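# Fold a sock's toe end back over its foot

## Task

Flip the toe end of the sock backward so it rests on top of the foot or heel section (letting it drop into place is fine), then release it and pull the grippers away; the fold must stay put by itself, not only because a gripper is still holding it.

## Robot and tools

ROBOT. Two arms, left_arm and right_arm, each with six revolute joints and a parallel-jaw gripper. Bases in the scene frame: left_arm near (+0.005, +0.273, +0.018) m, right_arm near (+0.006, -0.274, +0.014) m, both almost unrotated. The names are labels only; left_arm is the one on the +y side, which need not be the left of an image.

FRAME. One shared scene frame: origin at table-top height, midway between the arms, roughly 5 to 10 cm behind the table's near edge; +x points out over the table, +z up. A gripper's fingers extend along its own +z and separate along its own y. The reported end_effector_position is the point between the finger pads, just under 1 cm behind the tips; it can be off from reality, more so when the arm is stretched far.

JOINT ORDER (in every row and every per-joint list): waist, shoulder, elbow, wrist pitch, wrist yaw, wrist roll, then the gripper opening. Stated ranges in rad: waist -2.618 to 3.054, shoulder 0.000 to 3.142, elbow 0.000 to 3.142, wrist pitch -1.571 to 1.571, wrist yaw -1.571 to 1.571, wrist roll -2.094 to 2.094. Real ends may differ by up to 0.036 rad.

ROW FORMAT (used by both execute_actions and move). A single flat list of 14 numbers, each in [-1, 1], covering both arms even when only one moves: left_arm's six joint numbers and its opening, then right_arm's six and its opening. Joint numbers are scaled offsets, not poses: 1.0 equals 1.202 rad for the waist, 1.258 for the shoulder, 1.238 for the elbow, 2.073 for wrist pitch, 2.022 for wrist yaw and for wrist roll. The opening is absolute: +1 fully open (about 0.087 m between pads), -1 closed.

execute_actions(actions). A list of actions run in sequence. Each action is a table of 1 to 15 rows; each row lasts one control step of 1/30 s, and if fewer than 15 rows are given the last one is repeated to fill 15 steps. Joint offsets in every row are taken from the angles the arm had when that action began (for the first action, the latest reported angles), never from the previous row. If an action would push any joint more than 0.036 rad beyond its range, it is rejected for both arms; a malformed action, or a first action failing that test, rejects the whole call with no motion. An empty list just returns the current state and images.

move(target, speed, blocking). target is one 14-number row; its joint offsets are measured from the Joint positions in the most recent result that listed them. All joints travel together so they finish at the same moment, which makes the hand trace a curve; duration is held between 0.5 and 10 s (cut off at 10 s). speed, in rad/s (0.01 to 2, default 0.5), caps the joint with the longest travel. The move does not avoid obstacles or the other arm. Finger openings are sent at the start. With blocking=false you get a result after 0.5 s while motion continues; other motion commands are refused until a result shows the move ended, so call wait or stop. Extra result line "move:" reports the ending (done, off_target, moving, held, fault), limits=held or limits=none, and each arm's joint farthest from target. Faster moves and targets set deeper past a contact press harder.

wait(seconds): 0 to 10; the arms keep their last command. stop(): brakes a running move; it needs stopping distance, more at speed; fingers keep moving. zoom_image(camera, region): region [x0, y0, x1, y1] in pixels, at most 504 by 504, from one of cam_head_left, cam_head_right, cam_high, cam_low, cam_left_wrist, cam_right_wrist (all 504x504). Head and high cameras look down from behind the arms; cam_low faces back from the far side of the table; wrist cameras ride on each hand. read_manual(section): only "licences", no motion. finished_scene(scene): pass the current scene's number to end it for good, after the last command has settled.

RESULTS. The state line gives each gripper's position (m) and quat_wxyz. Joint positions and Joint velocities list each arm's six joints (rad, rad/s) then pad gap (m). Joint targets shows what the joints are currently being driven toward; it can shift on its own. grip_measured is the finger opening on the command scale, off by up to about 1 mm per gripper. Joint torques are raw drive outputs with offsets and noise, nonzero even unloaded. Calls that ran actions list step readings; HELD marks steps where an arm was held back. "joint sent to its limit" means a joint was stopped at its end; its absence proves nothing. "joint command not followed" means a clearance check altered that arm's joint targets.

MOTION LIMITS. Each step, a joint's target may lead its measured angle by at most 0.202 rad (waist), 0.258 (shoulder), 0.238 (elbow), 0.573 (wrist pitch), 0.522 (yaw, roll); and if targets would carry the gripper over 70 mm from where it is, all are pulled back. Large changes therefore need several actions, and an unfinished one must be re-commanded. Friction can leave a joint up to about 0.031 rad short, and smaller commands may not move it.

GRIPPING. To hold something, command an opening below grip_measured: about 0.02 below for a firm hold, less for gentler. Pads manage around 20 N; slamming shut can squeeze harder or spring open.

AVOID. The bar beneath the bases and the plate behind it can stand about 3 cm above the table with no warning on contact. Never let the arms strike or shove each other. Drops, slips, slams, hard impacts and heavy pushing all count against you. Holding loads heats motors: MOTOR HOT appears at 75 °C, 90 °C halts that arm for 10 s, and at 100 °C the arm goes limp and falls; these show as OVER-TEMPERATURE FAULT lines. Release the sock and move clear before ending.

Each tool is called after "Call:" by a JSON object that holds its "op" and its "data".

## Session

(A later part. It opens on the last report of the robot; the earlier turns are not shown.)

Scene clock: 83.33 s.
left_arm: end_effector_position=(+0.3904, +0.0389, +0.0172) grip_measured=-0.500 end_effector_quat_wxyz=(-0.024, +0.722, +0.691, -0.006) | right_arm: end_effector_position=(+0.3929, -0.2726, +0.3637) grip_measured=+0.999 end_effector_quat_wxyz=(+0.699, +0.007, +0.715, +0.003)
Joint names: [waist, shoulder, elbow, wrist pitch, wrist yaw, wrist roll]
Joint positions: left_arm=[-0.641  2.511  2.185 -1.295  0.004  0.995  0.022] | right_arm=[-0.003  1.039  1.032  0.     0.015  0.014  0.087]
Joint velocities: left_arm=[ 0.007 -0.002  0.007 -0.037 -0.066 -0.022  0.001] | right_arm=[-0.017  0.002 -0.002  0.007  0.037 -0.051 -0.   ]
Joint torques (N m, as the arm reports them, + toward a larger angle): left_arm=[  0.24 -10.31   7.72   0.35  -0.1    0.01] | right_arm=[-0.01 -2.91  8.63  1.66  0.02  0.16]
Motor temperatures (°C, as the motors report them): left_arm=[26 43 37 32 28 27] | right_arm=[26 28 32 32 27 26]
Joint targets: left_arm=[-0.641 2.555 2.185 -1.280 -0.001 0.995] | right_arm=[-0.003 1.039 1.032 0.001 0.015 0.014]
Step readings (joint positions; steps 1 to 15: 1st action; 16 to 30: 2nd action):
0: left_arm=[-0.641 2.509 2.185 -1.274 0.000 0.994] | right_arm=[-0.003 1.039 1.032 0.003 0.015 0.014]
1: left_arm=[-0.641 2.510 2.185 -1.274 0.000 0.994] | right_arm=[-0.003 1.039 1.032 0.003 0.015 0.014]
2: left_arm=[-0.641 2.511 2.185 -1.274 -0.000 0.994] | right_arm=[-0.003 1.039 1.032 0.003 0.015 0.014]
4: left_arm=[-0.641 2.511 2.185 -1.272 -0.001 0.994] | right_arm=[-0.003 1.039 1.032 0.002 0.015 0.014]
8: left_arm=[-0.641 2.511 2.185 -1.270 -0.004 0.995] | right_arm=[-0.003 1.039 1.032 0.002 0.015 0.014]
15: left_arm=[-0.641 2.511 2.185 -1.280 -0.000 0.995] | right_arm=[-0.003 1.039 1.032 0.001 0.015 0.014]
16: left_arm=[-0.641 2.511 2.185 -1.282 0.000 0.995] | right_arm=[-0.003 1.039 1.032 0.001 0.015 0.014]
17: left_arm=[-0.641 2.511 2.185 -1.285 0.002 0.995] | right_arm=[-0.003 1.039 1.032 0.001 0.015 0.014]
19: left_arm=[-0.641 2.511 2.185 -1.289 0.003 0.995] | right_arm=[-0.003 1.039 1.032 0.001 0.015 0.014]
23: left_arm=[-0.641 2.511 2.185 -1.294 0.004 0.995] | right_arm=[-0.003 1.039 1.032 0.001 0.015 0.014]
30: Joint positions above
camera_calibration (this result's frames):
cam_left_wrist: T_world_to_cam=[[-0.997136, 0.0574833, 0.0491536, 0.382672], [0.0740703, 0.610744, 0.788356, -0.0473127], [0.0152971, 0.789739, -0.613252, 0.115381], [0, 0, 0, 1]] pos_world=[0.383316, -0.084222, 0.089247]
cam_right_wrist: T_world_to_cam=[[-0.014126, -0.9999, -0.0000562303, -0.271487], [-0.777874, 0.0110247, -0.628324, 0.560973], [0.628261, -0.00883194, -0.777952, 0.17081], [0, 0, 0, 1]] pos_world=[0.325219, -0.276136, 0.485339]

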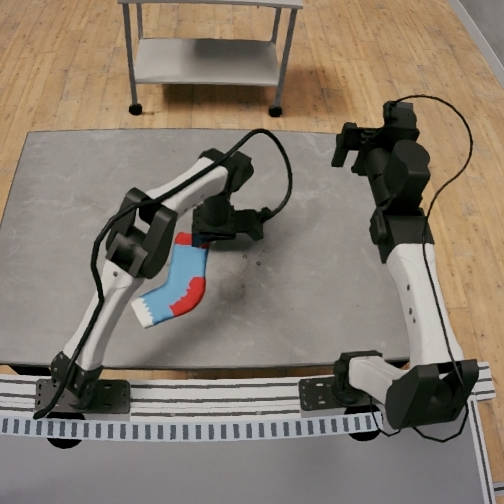

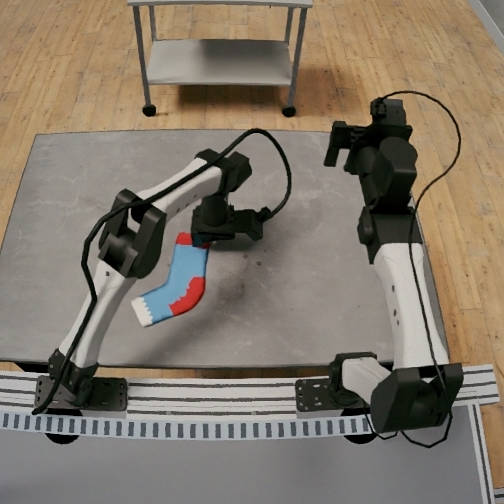

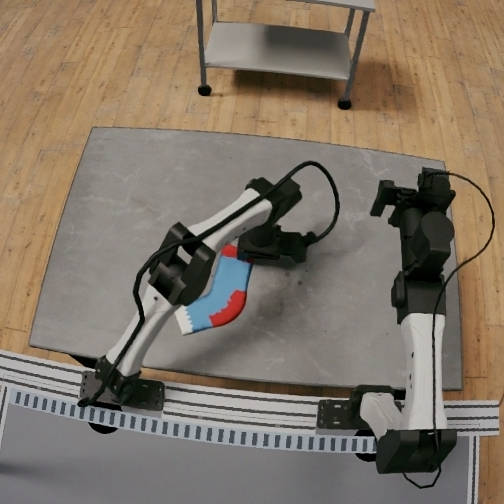

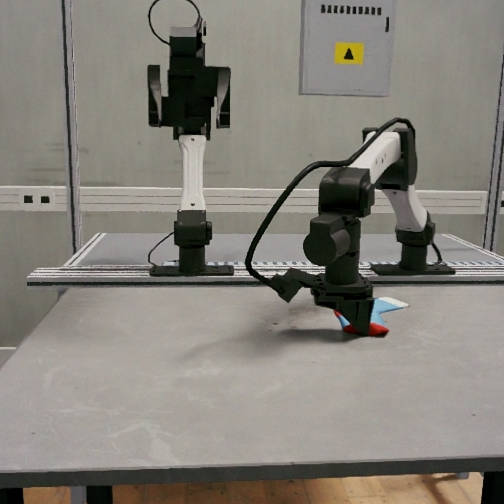

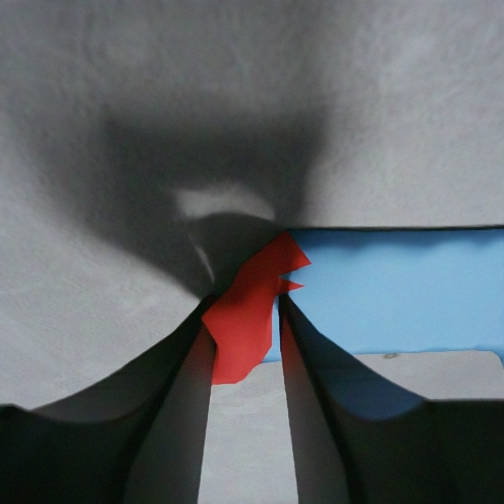

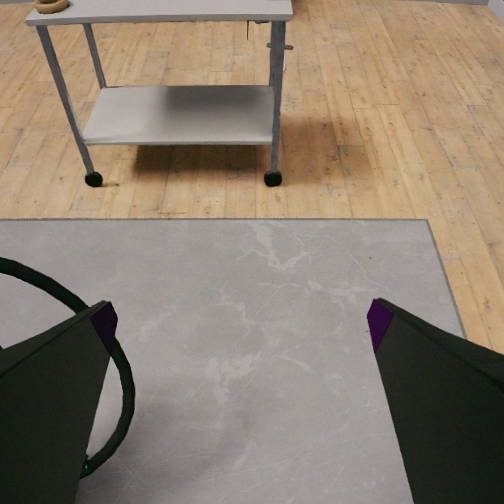

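Call:
{"op": "execute_actions", "data": {"actions": [[[0,0.035,0,0,0,0,-0.55,0,0,0,0,0,0,1],[0,0.035,0,0,0,0,-0.6,0,0,0,0,0,0,1],[0,0.035,0,0,0,0,-0.65,0,0,0,0,0,0,1],[0,0.035,0,0,0,0,-0.7,0,0,0,0,0,0,1],[0,0.035,0,0,0,0,-0.75,0,0,0,0,0,0,1],[0,0.035,0,0,0,0,-0.8,0,0,0,0,0,0,1],[0,0.035,0,0,0,0,-0.85,0,0,0,0,0,0,1],[0,0.035,0,0,0,0,-0.9,0,0,0,0,0,0,1],[0,0.035,0,0,0,0,-0.95,0,0,0,0,0,0,1]]]}}

Call:
{"op": "move", "data": {"target": [-0.022,-0.145,-0.1,0,0,-0.01,-0.95,0,0,0,0,0,0,1], "speed": 0.3}}

Scene clock: 100.67 s.
left_arm: end_effector_position=(+0.3876, +0.0402, +0.0175) grip_measured=-0.909 end_effector_quat_wxyz=(-0.030, +0.722, +0.691, -0.008) | right_arm: end_effector_position=(+0.3929, -0.2726, +0.3634) grip_measured=+0.999 end_effector_quat_wxyz=(+0.699, +0.007, +0.716, +0.003)
Joint names: [waist, shoulder, elbow, wrist pitch, wrist yaw, wrist roll]
Joint positions: left_arm=[-0.641  2.511  2.185 -1.307  0.008  0.995  0.004] | right_arm=[-0.003  1.039  1.032 -0.001  0.015  0.014  0.087]
Joint velocities: left_arm=[ 0.002 -0.012 -0.007 -0.022  0.022 -0.007  0.   ] | right_arm=[ 0.007 -0.017  0.002 -0.022 -0.051 -0.007 -0.001]
Joint torques (N m, as the arm reports them, + toward a larger angle): left_arm=[  0.5  -10.28   7.61   0.25  -0.12   0.02] | right_arm=[-0.01 -2.91  8.63  1.67  0.02  0.16]
Motor temperatures (°C, as the motors report them): left_arm=[26 44 37 31 28 27] | right_arm=[26 29 32 33 27 26]
Joint targets: left_arm=[-0.641 2.555 2.185 -1.295 0.004 0.995] | right_arm=[-0.003 1.039 1.032 0.000 0.015 0.014]
Step readings (joint positions):
0: left_arm=[-0.641 2.511 2.185 -1.295 0.004 0.995] | right_arm=[-0.003 1.039 1.032 0.000 0.015 0.014]
1: left_arm=[-0.641 2.511 2.185 -1.296 0.005 0.995] | right_arm=[-0.003 1.039 1.032 0.000 0.015 0.014]
2: left_arm=[-0.641 2.511 2.185 -1.299 0.006 0.995] | right_arm=[-0.003 1.039 1.032 -0.000 0.015 0.014]
4: left_arm=[-0.641 2.511 2.185 -1.303 0.007 0.995] | right_arm=[-0.003 1.039 1.032 -0.000 0.015 0.014]
8: left_arm=[-0.641 2.511 2.185 -1.306 0.008 0.995] | right_arm=[-0.003 1.039 1.032 -0.000 0.015 0.014]
15: Joint positions above
camera_calibration (this result's frames):
cam_left_wrist: T_world_to_cam=[[-0.99649, 0.0570281, 0.0612859, 0.379327], [0.0833476, 0.607358, 0.790044, -0.0516302], [0.00783225, 0.792379, -0.609979, 0.117349], [0, 0, 0, 1]] pos_world=[0.381379, -0.0832594, 0.0891234]
cam_right_wrist: T_world_to_cam=[[-0.0141244, -0.9999, -0.0000291827, -0.271498], [-0.778593, 0.0110165, -0.627433, 0.560709], [0.627371, -0.00883937, -0.778671, 0.171232], [0, 0, 0, 1]] pos_world=[0.325303, -0.276135, 0.485132]

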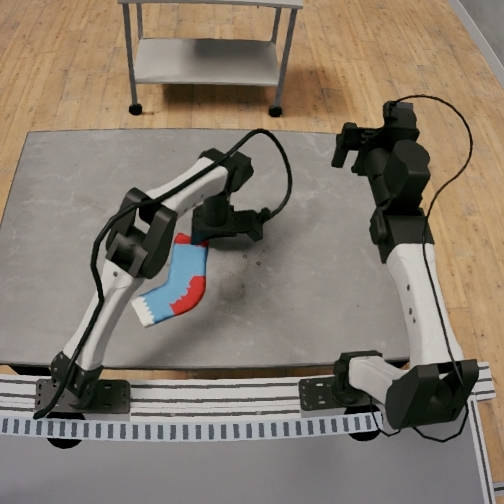

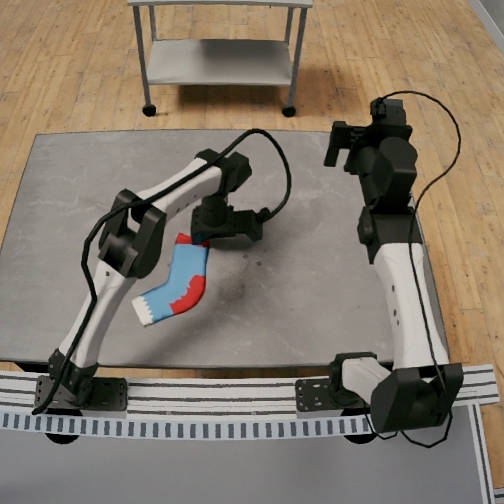

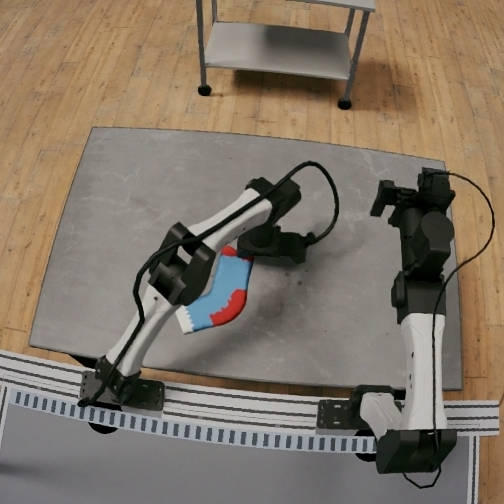

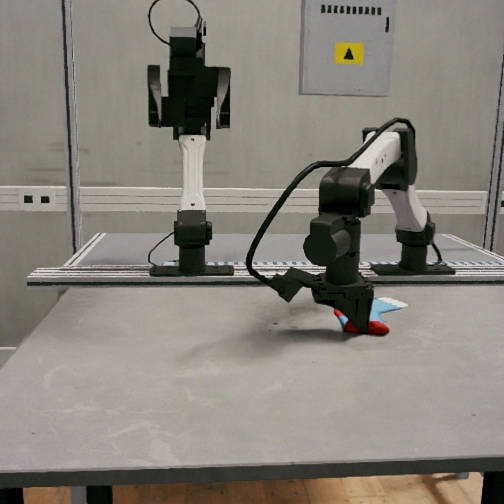

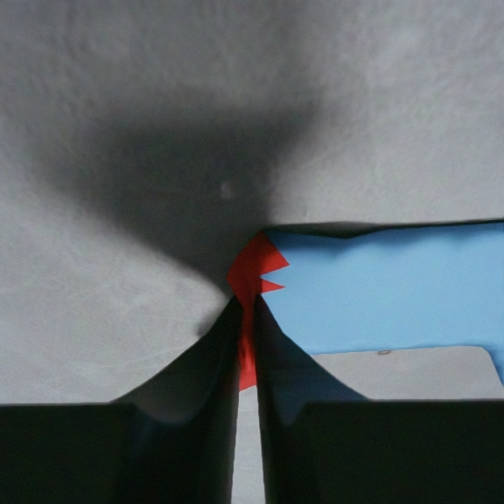

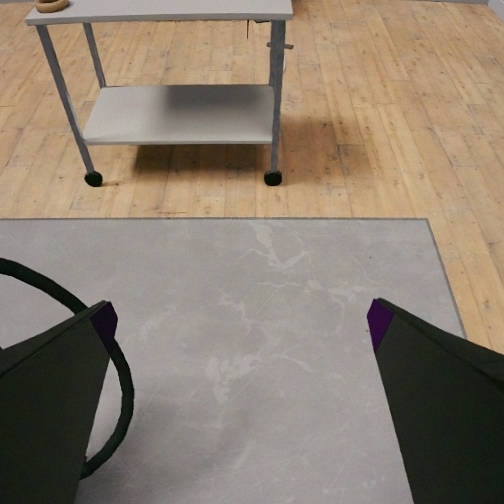

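Scene clock: 101.67 s.
left_arm: end_effector_position=(+0.3744, +0.0389, +0.0719) grip_measured=-0.909 end_effector_quat_wxyz=(+0.011, +0.725, +0.689, -0.001) | right_arm: end_effector_position=(+0.3928, -0.2726, +0.3632) grip_measured=+0.999 end_effector_quat_wxyz=(+0.698, +0.007, +0.716, +0.003)
Joint names: [waist, shoulder, elbow, wrist pitch, wrist yaw, wrist roll]
Joint positions: left_arm=[-0.66   2.33   2.087 -1.307  0.008  0.982  0.004] | right_arm=[-0.003  1.039  1.032 -0.002  0.015  0.014  0.087]
Joint velocities: left_arm=[ 0.012  0.007 -0.017 -0.022  0.007 -0.037  0.   ] | right_arm=[-0.002  0.002 -0.022  0.022  0.022  0.037  0.001]
Joint torques (N m, as the arm reports them, + toward a larger angle): left_arm=[ -0.42 -12.96   5.6    0.34  -0.04  -0.03] | right_arm=[-0.01 -2.91  8.63  1.66  0.02  0.16]
Motor temperatures (°C, as the motors report them): left_arm=[26 44 37 31 28 27] | right_arm=[26 29 32 33 27 26]
Joint targets: left_arm=[-0.668 2.329 2.061 -1.307 0.008 0.975] | right_arm=[-0.003 1.039 1.032 -0.001 0.015 0.014]
move: off_target (left_arm); limits=none; left_arm: farthest joint: the elbow, 0.026 radians from its target (0.124 radians at the start); right_arm: farthest joint: the wrist pitch, 0.001 radians from its target (0.000 radians at the start)
camera_calibration (this result's frames):
cam_left_wrist: T_world_to_cam=[[-0.997855, 0.064954, -0.00814315, 0.368115], [0.0357195, 0.644494, 0.763775, -0.0744509], [0.0548584, 0.761846, -0.645432, 0.137799], [0, 0, 0, 1]] pos_world=[0.362425, -0.0809086, 0.148801]
cam_right_wrist: T_world_to_cam=[[-0.0141227, -0.9999, -0.0000021369, -0.27151], [-0.77931, 0.0110084, -0.626542, 0.560444], [0.626479, -0.00884682, -0.779388, 0.171653], [0, 0, 0, 1]] pos_world=[0.325388, -0.276134, 0.484925]

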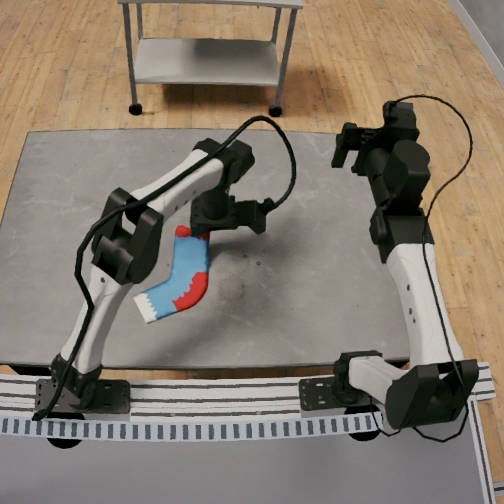

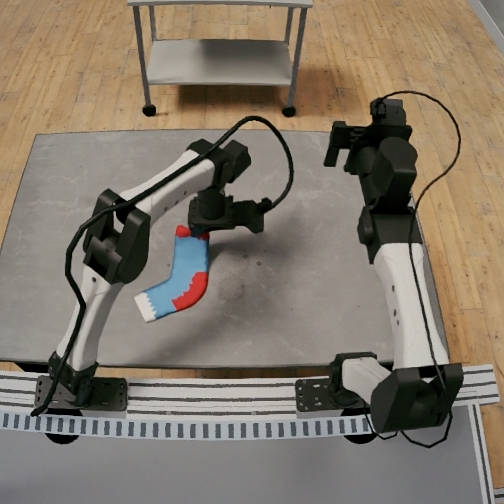

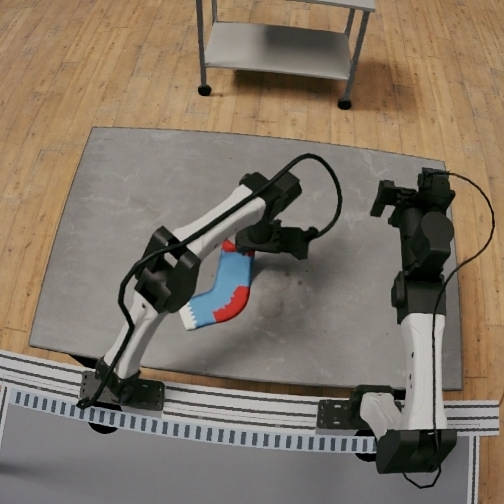

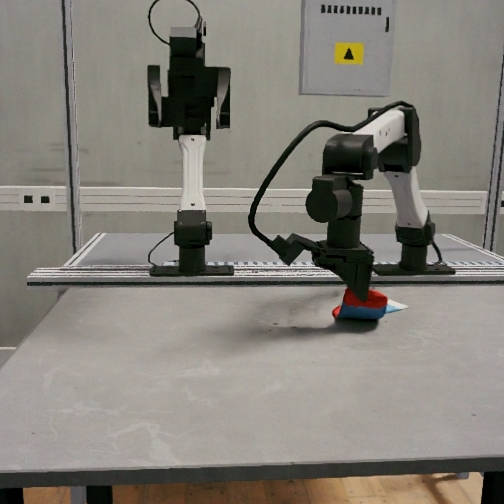

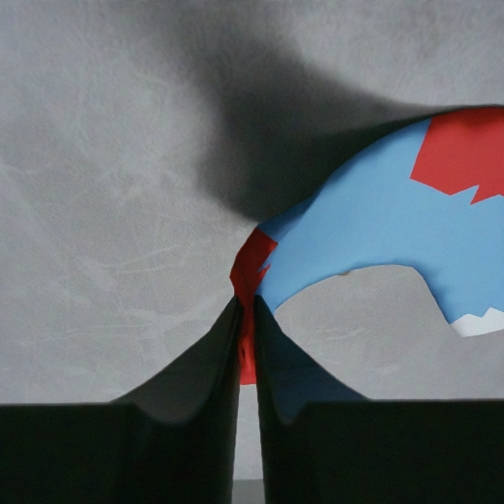

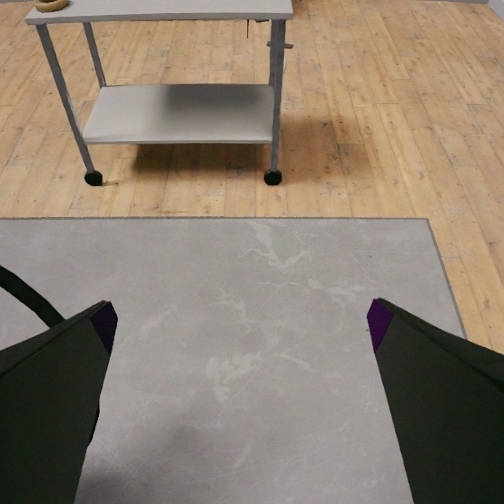

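Call:
{"op": "move", "data": {"target": [-0.056,-0.131,-0.233,0.043,0,-0.034,-0.95,0,0,0,0,0,0,1], "speed": 0.35}}

Call:
{"op": "move", "data": {"target": [-0.068,-0.105,-0.275,0.099,0,-0.038,-0.95,0,0,0,0,0,0,1], "speed": 0.35}}

Scene clock: 108.47 s.
left_arm: end_effector_position=(+0.3253, +0.0441, +0.0716) grip_measured=-0.909 end_effector_quat_wxyz=(-0.005, +0.725, +0.689, -0.003) | right_arm: end_effector_position=(+0.3928, -0.2726, +0.3629) grip_measured=+0.999 end_effector_quat_wxyz=(+0.698, +0.007, +0.716, +0.003)
Joint names: [waist, shoulder, elbow, wrist pitch, wrist yaw, wrist roll]
Joint positions: left_arm=[-0.72   2.172  1.821 -1.23   0.008  0.921  0.004] | right_arm=[-0.003  1.039  1.032 -0.003  0.015  0.014  0.087]
Joint velocities: left_arm=[ 0.012 -0.007 -0.012  0.037 -0.037 -0.066  0.001] | right_arm=[-0.027  0.007 -0.017 -0.051 -0.007  0.007 -0.001]
Joint torques (N m, as the arm reports them, + toward a larger angle): left_arm=[ -0.17 -12.19   5.61   0.31   0.    -0.04] | right_arm=[-0.01 -2.91  8.63  1.67  0.02  0.16]
Motor temperatures (°C, as the motors report them): left_arm=[26 47 36 31 28 27] | right_arm=[26 29 32 33 27 26]
Joint targets: left_arm=[-0.727 2.165 1.798 -1.218 0.008 0.913] | right_arm=[-0.003 1.039 1.032 -0.002 0.015 0.014]
move: off_target (left_arm); limits=none; left_arm: farthest joint: the elbow, 0.022 radians from its target (0.288 radians at the start); right_arm: farthest joint: the wrist pitch, 0.001 radians from its target (0.000 radians at the start)
camera_calibration (this result's frames):
cam_left_wrist: T_world_to_cam=[[-0.99779, 0.0640245, 0.0177955, 0.316915], [0.054228, 0.629727, 0.774921, -0.0819624], [0.0384076, 0.774174, -0.631807, 0.140143], [0, 0, 0, 1]] pos_world=[0.315276, -0.0771714, 0.146418]
cam_right_wrist: T_world_to_cam=[[-0.0141211, -0.9999, 0.0000249071, -0.271521], [-0.780027, 0.0110003, -0.62565, 0.560179], [0.625587, -0.00885427, -0.780104, 0.172075], [0, 0, 0, 1]] pos_world=[0.325472, -0.276133, 0.484718]

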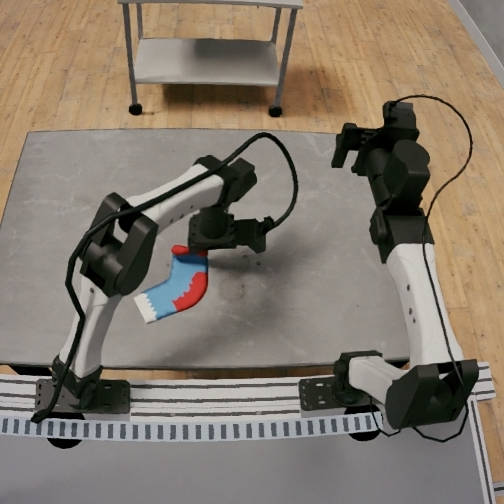

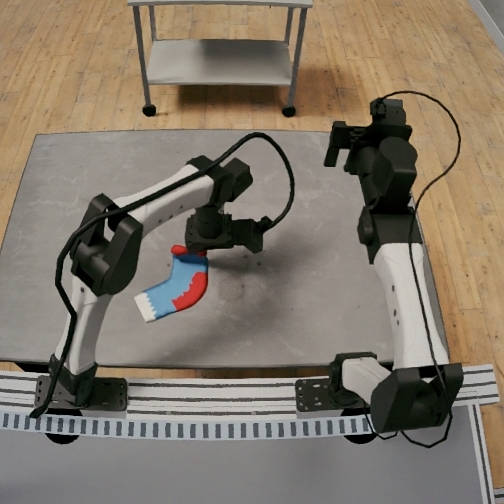

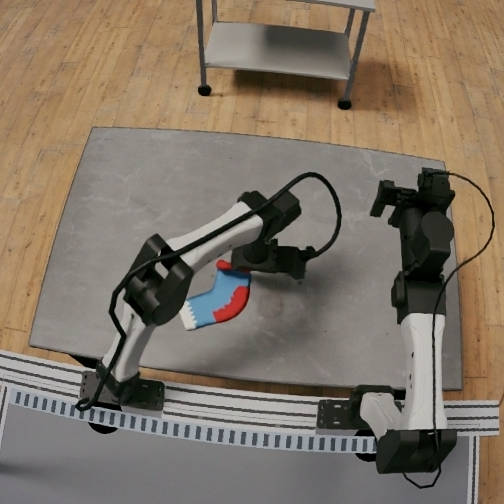

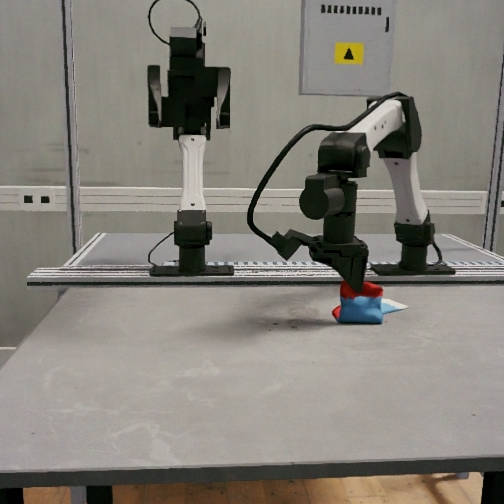

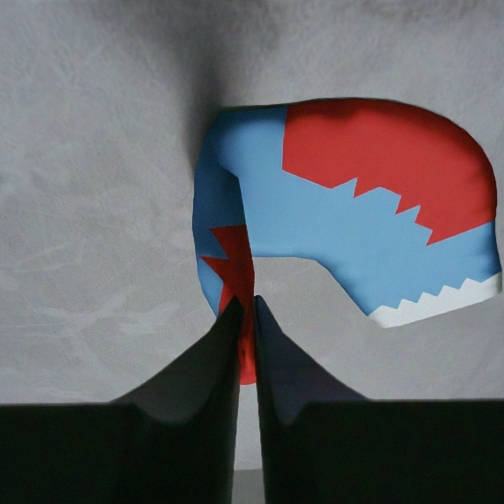

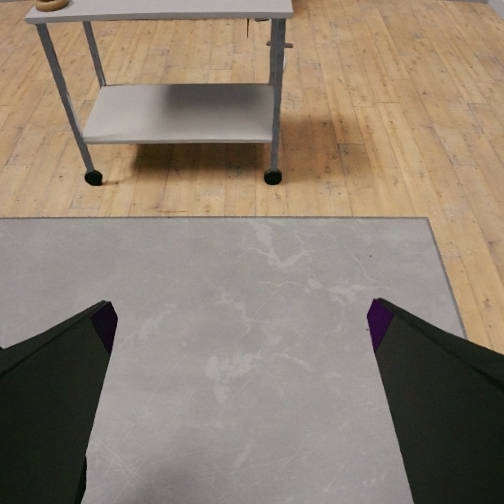

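Scene clock: 110.10 s.
left_arm: end_effector_position=(+0.2769, +0.0483, +0.0397) grip_measured=-0.909 end_effector_quat_wxyz=(-0.007, +0.726, +0.687, -0.003) | right_arm: end_effector_position=(+0.3927, -0.2726, +0.3626) grip_measured=+0.999 end_effector_quat_wxyz=(+0.697, +0.007, +0.717, +0.003)
Joint names: [waist, shoulder, elbow, wrist pitch, wrist yaw, wrist roll]
Joint positions: left_arm=[-0.795  2.05   1.502 -1.037  0.008  0.852  0.004] | right_arm=[-0.003  1.039  1.032 -0.004  0.015  0.014  0.087]
Joint velocities: left_arm=[ 0.002 -0.022 -0.012 -0.007  0.037 -0.095  0.001] | right_arm=[ 0.007 -0.002  0.002 -0.022 -0.037 -0.037  0.   ]
Joint torques (N m, as the arm reports them, + toward a larger angle): left_arm=[ -0.41 -11.41   5.46   0.36  -0.03  -0.03] | right_arm=[-0.02 -2.91  8.64  1.66  0.02  0.16]
Motor temperatures (°C, as the motors report them): left_arm=[26 47 36 31 28 27] | right_arm=[26 29 32 33 27 26]
Joint targets: left_arm=[-0.802 2.040 1.481 -1.025 0.008 0.844] | right_arm=[-0.003 1.039 1.032 -0.003 0.015 0.014]
move: off_target (left_arm); limits=none; left_arm: farthest joint: the elbow, 0.021 radians from its target (0.340 radians at the start); right_arm: farthest joint: the wrist pitch, 0.001 radians from its target (0.000 radians at the start)
camera_calibration (this result's frames):
cam_left_wrist: T_world_to_cam=[[-0.997415, 0.0689066, 0.0203665, 0.268467], [0.059171, 0.626876, 0.776869, -0.0586428], [0.0407641, 0.776066, -0.629333, 0.117744], [0, 0, 0, 1]] pos_world=[0.266444, -0.0731147, 0.11419]
cam_right_wrist: T_world_to_cam=[[-0.0141194, -0.9999, 0.000051949, -0.271533], [-0.780742, 0.0109922, -0.624757, 0.559913], [0.624694, -0.00886172, -0.780819, 0.172496], [0, 0, 0, 1]] pos_world=[0.325557, -0.276132, 0.484511]

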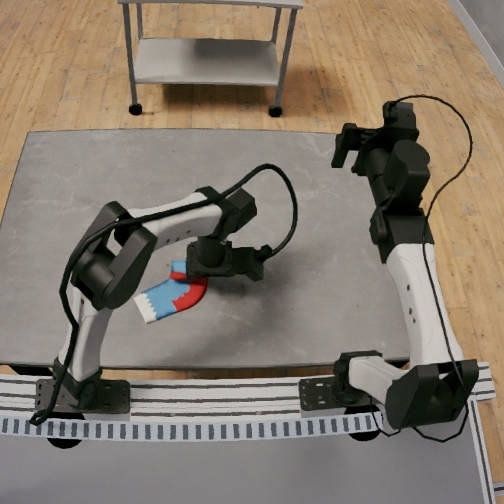

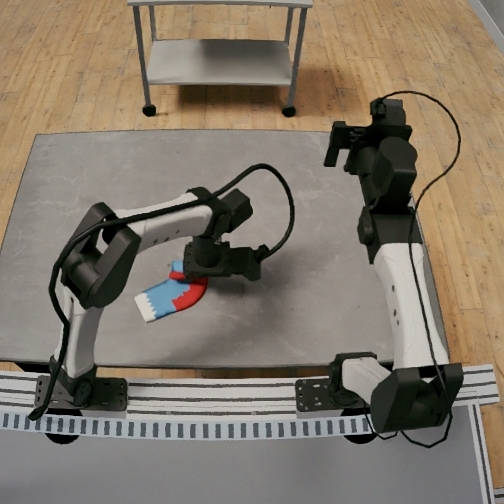

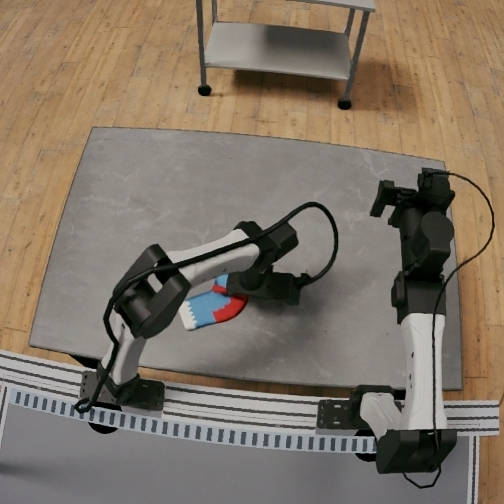

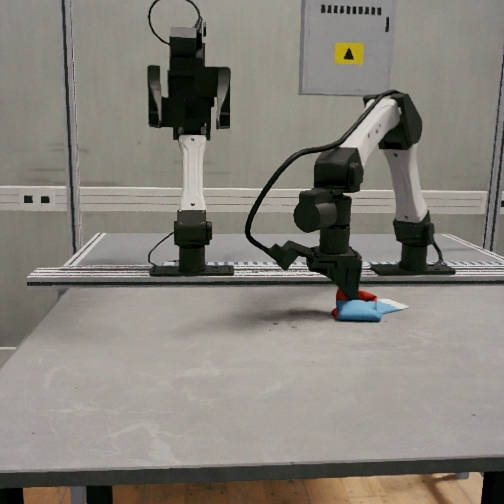

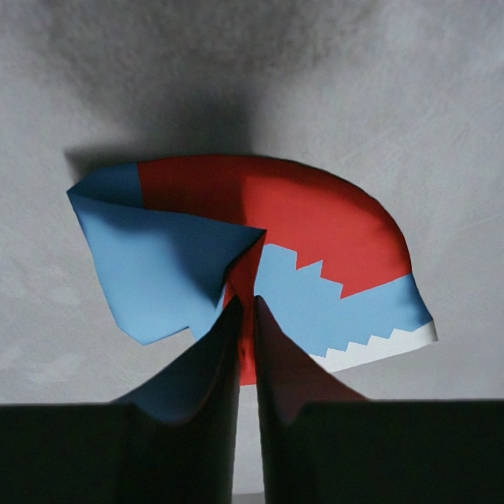

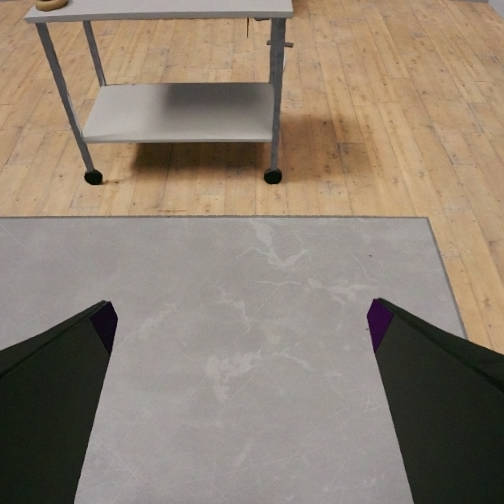

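Call:
{"op": "execute_actions", "data": {"actions": [[[-0.005,-0.008,-0.016,0.005,0,-0.003,-0.85,0,0,0,0,0,0,1],[-0.01,-0.015,-0.026,0.008,0,-0.006,-0.78,0,0,0,0,0,0,1],[-0.015,-0.022,-0.037,0.01,0,-0.009,-0.7,0,0,0,0,0,0,1],[-0.02,-0.029,-0.047,0.013,0,-0.012,-0.6,0,0,0,0,0,0,1],[-0.025,-0.036,-0.058,0.016,0,-0.015,-0.5,0,0,0,0,0,0,1],[-0.03,-0.043,-0.068,0.019,0,-0.018,-0.4,0,0,0,0,0,0,1],[-0.035,-0.05,-0.079,0.021,0,-0.021,-0.3,0,0,0,0,0,0,1],[-0.04,-0.057,-0.089,0.024,0,-0.024,-0.2,0,0,0,0,0,0,1],[-0.045,-0.064,-0.1,0.027,0,-0.027,-0.1,0,0,0,0,0,0,1],[-0.05,-0.071,-0.11,0.03,0,-0.03,0,0,0,0,0,0,0,1],[-0.055,-0.078,-0.121,0.032,0,-0.03,0.1,0,0,0,0,0,0,1],[-0.055,-0.078,-0.121,0.032,0,-0.03,0.2,0,0,0,0,0,0,1],[-0.055,-0.078,-0.121,0.032,0,-0.03,0.3,0,0,0,0,0,0,1]]]}}

Call:
{"op": "wait", "data": {"seconds": 1}}

Scene clock: 127.00 s.
left_arm: end_effector_position=(+0.2449, +0.0497, +0.0407) grip_measured=+0.297 end_effector_quat_wxyz=(-0.005, +0.732, +0.682, -0.003) | right_arm: end_effector_position=(+0.3926, -0.2726, +0.3622) grip_measured=+0.999 end_effector_quat_wxyz=(+0.697, +0.007, +0.717, +0.003)
Joint names: [waist, shoulder, elbow, wrist pitch, wrist yaw, wrist roll]
Joint positions: left_arm=[-0.856  1.96   1.375 -0.995  0.008  0.805  0.057] | right_arm=[-0.003  1.039  1.032 -0.006  0.015  0.014  0.087]
Joint velocities: left_arm=[ 0.022 -0.022 -0.017  0.11  -0.051  0.007  0.006] | right_arm=[ 0.002 -0.002 -0.017  0.007 -0.051  0.007  0.   ]
Joint torques (N m, as the arm reports them, + toward a larger angle): left_arm=[ -0.19 -10.25   5.35   0.41  -0.03  -0.05] | right_arm=[-0.01 -2.91  8.62  1.66  0.02  0.16]
Motor temperatures (°C, as the motors report them): left_arm=[26 48 35 31 28 27] | right_arm=[26 29 33 34 27 26]
Joint targets: left_arm=[-0.861 1.952 1.352 -0.970 0.008 0.791] | right_arm=[-0.003 1.039 1.032 -0.005 0.015 0.014]
Step readings (joint positions):
0: left_arm=[-0.795 2.050 1.502 -1.036 0.008 0.851] | right_arm=[-0.003 1.039 1.032 -0.005 0.015 0.014]
1: left_arm=[-0.795 2.050 1.502 -1.036 0.008 0.851] | right_arm=[-0.003 1.039 1.032 -0.005 0.015 0.014]
2: left_arm=[-0.795 2.049 1.500 -1.034 0.008 0.851] | right_arm=[-0.003 1.039 1.032 -0.005 0.015 0.014]
4: left_arm=[-0.797 2.038 1.484 -1.027 0.008 0.846] | right_arm=[-0.003 1.039 1.032 -0.005 0.015 0.014]
8: left_arm=[-0.821 2.001 1.434 -1.014 0.008 0.830] | right_arm=[-0.003 1.039 1.032 -0.005 0.015 0.014]
15: Joint positions above
camera_calibration (this result's frames):
cam_left_wrist: T_world_to_cam=[[-0.996308, 0.0841812, 0.0168735, 0.235607], [0.0661915, 0.627967, 0.77542, -0.0601071], [0.0546797, 0.773674, -0.631221, 0.115439], [0, 0, 0, 1]] pos_world=[0.232403, -0.0714008, 0.1155]
cam_right_wrist: T_world_to_cam=[[-0.014117, -0.9999, 0.000088002, -0.271548], [-0.781694, 0.0109814, -0.623565, 0.559557], [0.623502, -0.00887168, -0.781772, 0.173056], [0, 0, 0, 1]] pos_world=[0.325669, -0.27613, 0.484235]

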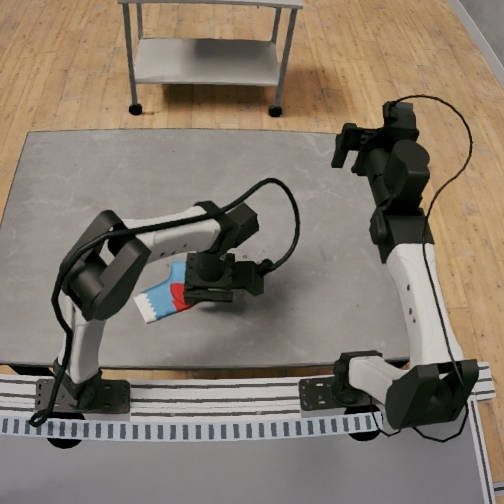

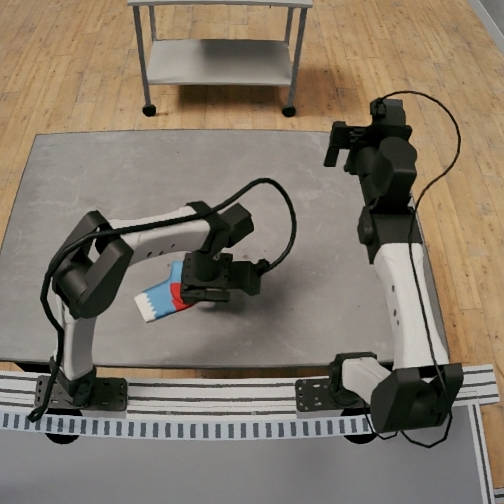

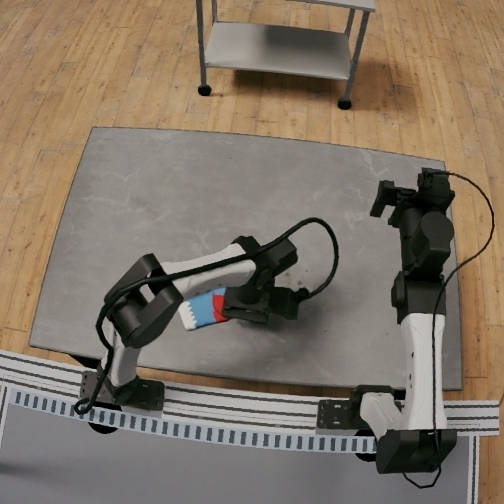

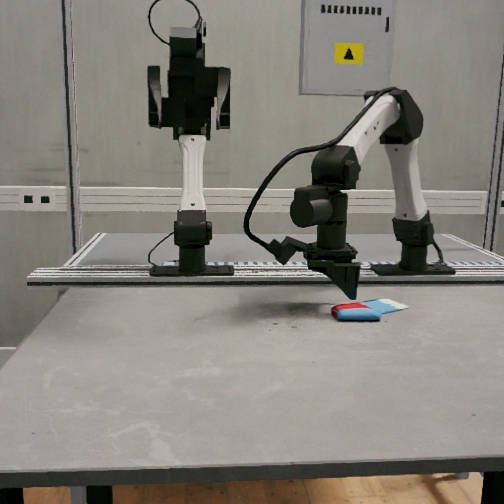

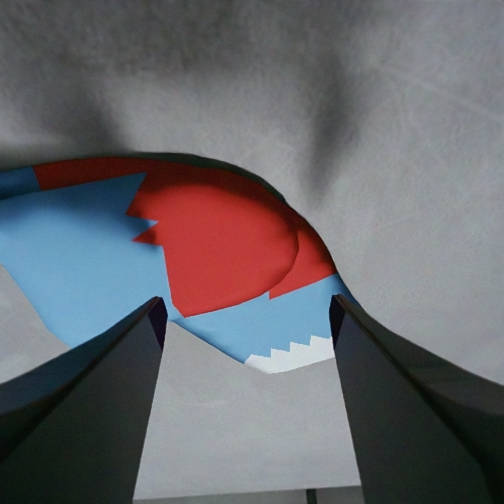

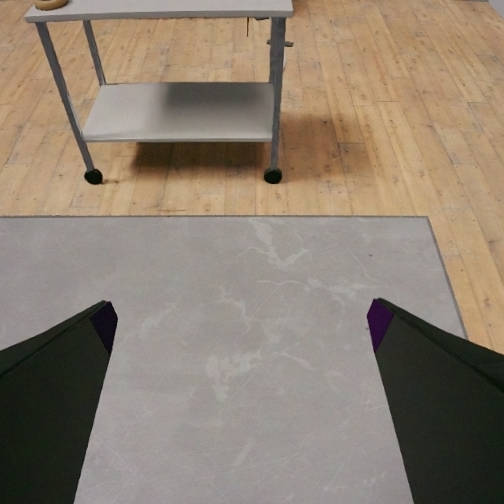

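Scene clock: 128.00 s.
left_arm: end_effector_position=(+0.2467, +0.0474, +0.0403) grip_measured=+0.300 end_effector_quat_wxyz=(+0.001, +0.729, +0.684, -0.003) | right_arm: end_effector_position=(+0.3926, -0.2726, +0.3622) grip_measured=+0.999 end_effector_quat_wxyz=(+0.697, +0.007, +0.717, +0.003)
Joint names: [waist, shoulder, elbow, wrist pitch, wrist yaw, wrist roll]
Joint positions: left_arm=[-0.856  1.96   1.374 -0.982  0.008  0.798  0.057] | right_arm=[-0.003  1.039  1.032 -0.006  0.015  0.014  0.087]
Joint velocities: left_arm=[-0.017 -0.022  0.002  0.022 -0.007  0.007  0.   ] | right_arm=[-0.002  0.002  0.002 -0.066  0.051  0.007  0.   ]
Joint torques (N m, as the arm reports them, + toward a larger angle): left_arm=[ -0.16 -10.22   5.38   0.4   -0.02  -0.04] | right_arm=[ 0.   -2.9   8.64  1.67  0.02  0.16]
Motor temperatures (°C, as the motors report them): left_arm=[26 48 35 31 28 27] | right_arm=[26 29 33 34 27 26]
Joint targets: left_arm=[-0.861 1.952 1.352 -0.971 0.008 0.791] | right_arm=[-0.003 1.039 1.032 -0.005 0.015 0.014]
wait: 1.00 s; at rest by 0.43 s
camera_calibration (this result's frames):
cam_left_wrist: T_world_to_cam=[[-0.996993, 0.0771005, 0.00772, 0.238459], [0.0551147, 0.635588, 0.770058, -0.0558422], [0.0544652, 0.768169, -0.637927, 0.117402], [0, 0, 0, 1]] pos_world=[0.234425, -0.0730774, 0.116055]
cam_right_wrist: T_world_to_cam=[[-0.014117, -0.9999, 0.000088002, -0.271548], [-0.781694, 0.0109814, -0.623565, 0.559557], [0.623502, -0.00887168, -0.781772, 0.173056], [0, 0, 0, 1]] pos_world=[0.325669, -0.27613, 0.484235]

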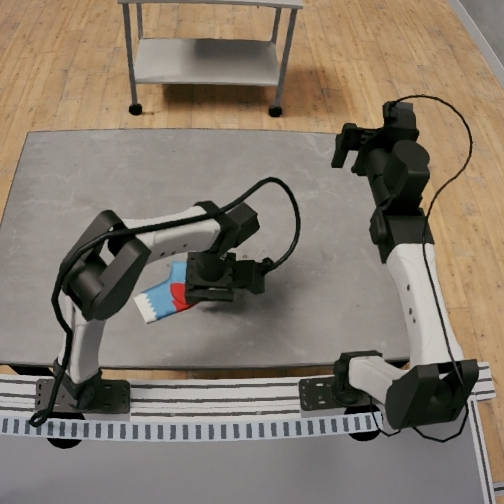

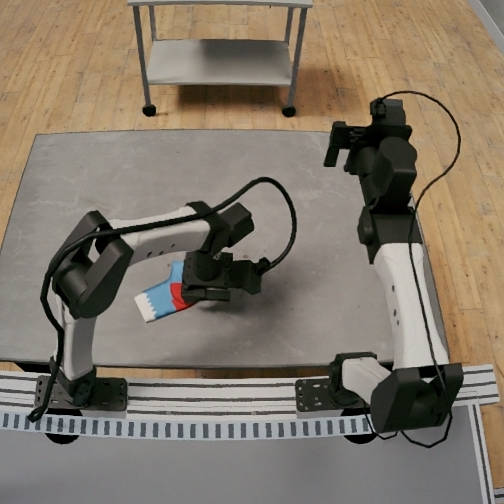

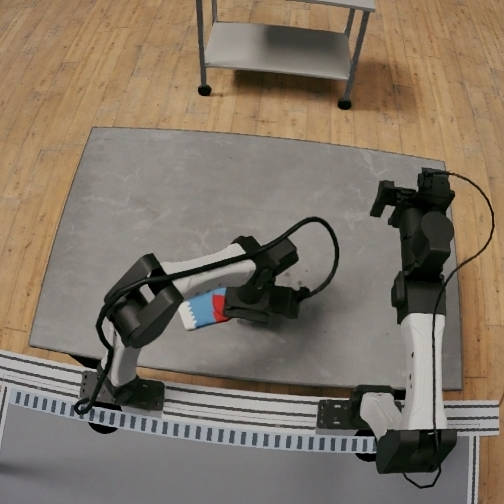

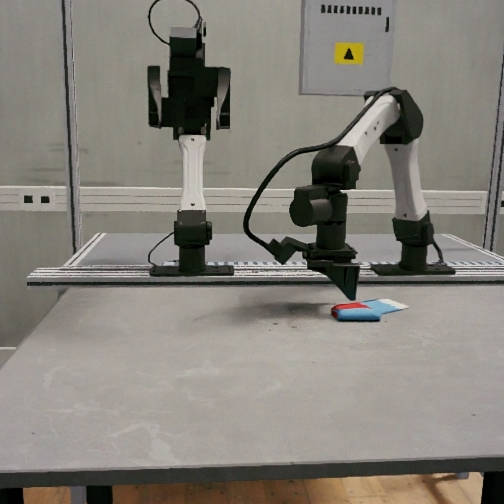

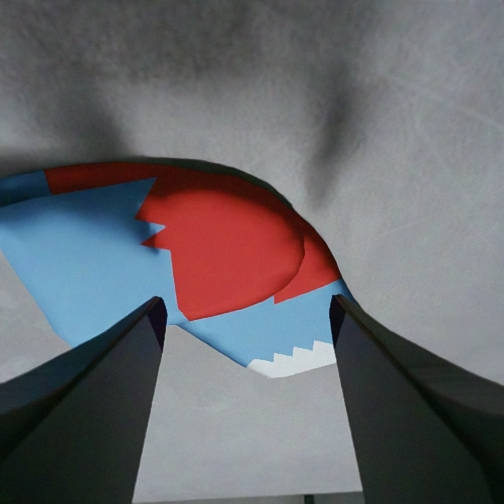

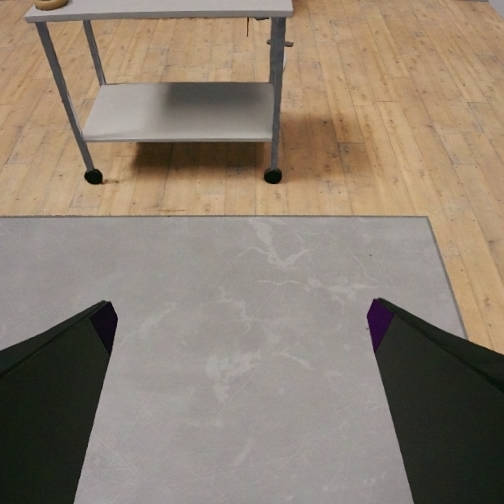

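The toe is lying flat on the heel, so the arm can retreat.

Call:
{"op": "move", "data": {"target": [0.71,-0.73,-0.2,0.2,0,-0.39,1,0,0,0,0,0,0,1], "speed": 1.0}}

Call:
{"op": "zoom_image", "data": {"camera": "cam_high", "region": [150,240,290,360]}}

Scene clock: 134.00 s.
left_arm: end_effector_position=(+0.3333, +0.2747, +0.2971) grip_measured=+1.000 end_effector_quat_wxyz=(+0.527, +0.005, +0.850, +0.005) | right_arm: end_effector_position=(+0.3926, -0.2726, +0.3619) grip_measured=+0.999 end_effector_quat_wxyz=(+0.696, +0.007, +0.718, +0.003)
Joint names: [waist, shoulder, elbow, wrist pitch, wrist yaw, wrist roll]
Joint positions: left_arm=[-0.011  1.042  1.149 -0.569  0.006  0.017  0.087] | right_arm=[-0.003  1.039  1.032 -0.007  0.015  0.014  0.087]
Joint velocities: left_arm=[-0.007  0.017  0.002 -0.037  0.037 -0.066  0.   ] | right_arm=[-0.012  0.012  0.002  0.022 -0.081 -0.007  0.001]
Joint torques (N m, as the arm reports them, + toward a larger angle): left_arm=[ 0.99 -2.62  7.11  1.99 -0.1  -0.04] | right_arm=[-0.02 -2.91  8.62  1.66  0.02  0.16]
Motor temperatures (°C, as the motors report them): left_arm=[26 47 35 32 28 27] | right_arm=[26 29 33 34 27 26]
Joint targets: left_arm=[-0.002 1.041 1.126 -0.568 0.007 0.009] | right_arm=[-0.003 1.039 1.032 -0.006 0.015 0.014]
move: off_target (left_arm); limits=none; left_arm: farthest joint: the elbow, 0.023 radians from its target (0.248 radians at the start); right_arm: farthest joint: the wrist pitch, 0.001 radians from its target (0.000 radians at the start)
camera_calibration (this result's frames):
cam_left_wrist: T_world_to_cam=[[-0.0156867, -0.999601, -0.0234953, 0.28324], [-0.974416, 0.0205521, -0.223811, 0.404526], [0.224205, 0.0193833, -0.974349, 0.35099], [0, 0, 0, 1]] pos_world=[0.319926, 0.26801, 0.439179]
cam_right_wrist: T_world_to_cam=[[-0.0141153, -0.9999, 0.000115039, -0.271559], [-0.782408, 0.0109734, -0.62267, 0.55929], [0.622607, -0.00887917, -0.782485, 0.173477], [0, 0, 0, 1]] pos_world=[0.325752, -0.276129, 0.484027]

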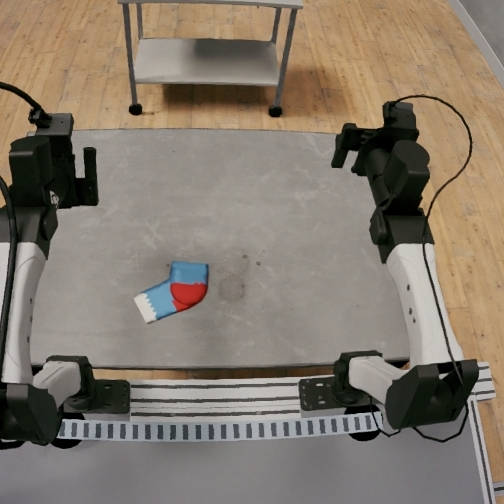

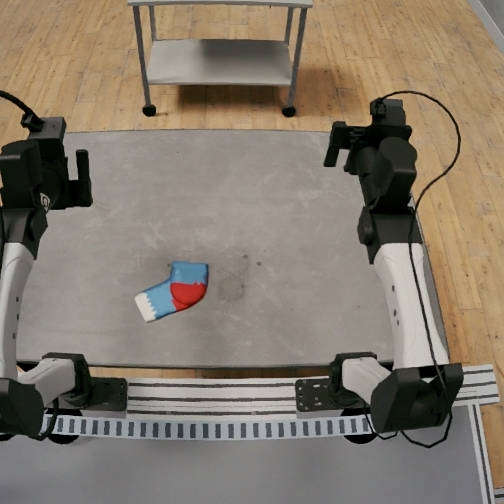

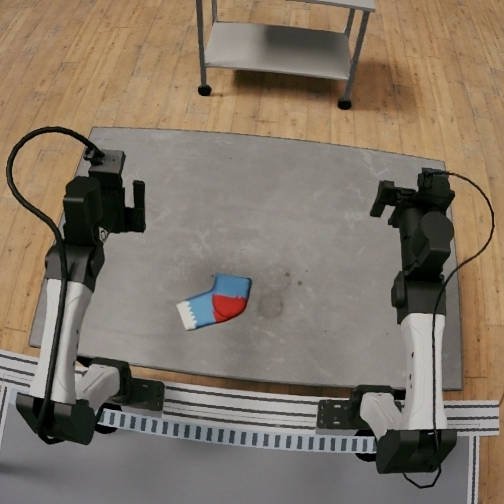

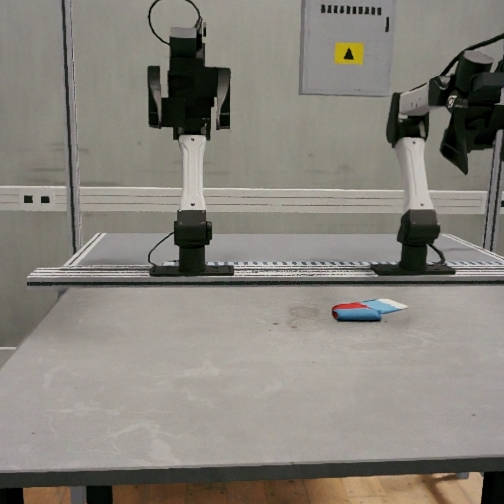

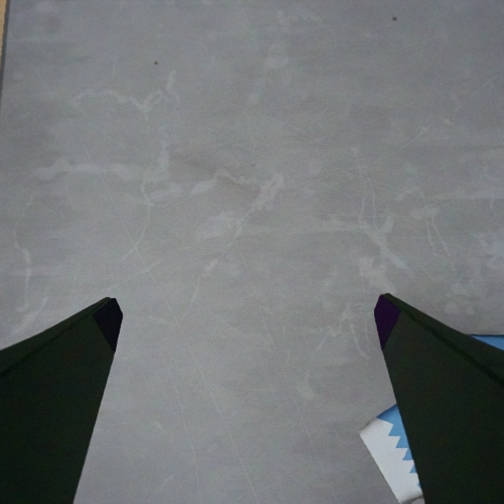

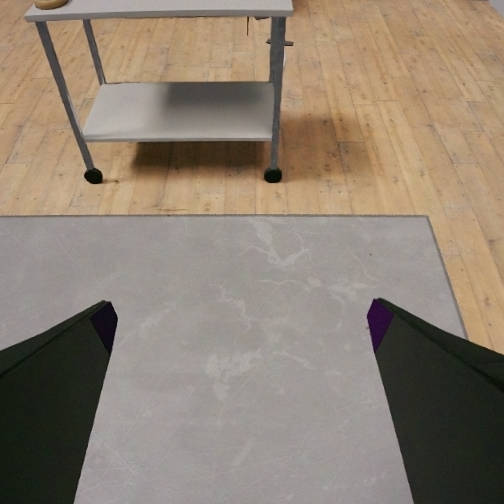

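Region (150, 240, 290, 360) of cam_high's 504x504 image, scaled by 3.600, with more detail than that image has; it fills the top 432 rows of this view, and the rest is white.

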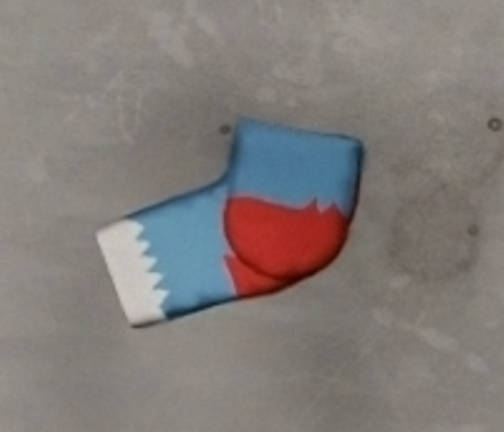

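Call:
{"op": "finished_scene", "data": {"scene": 1}}

The scene is finished: the task was done.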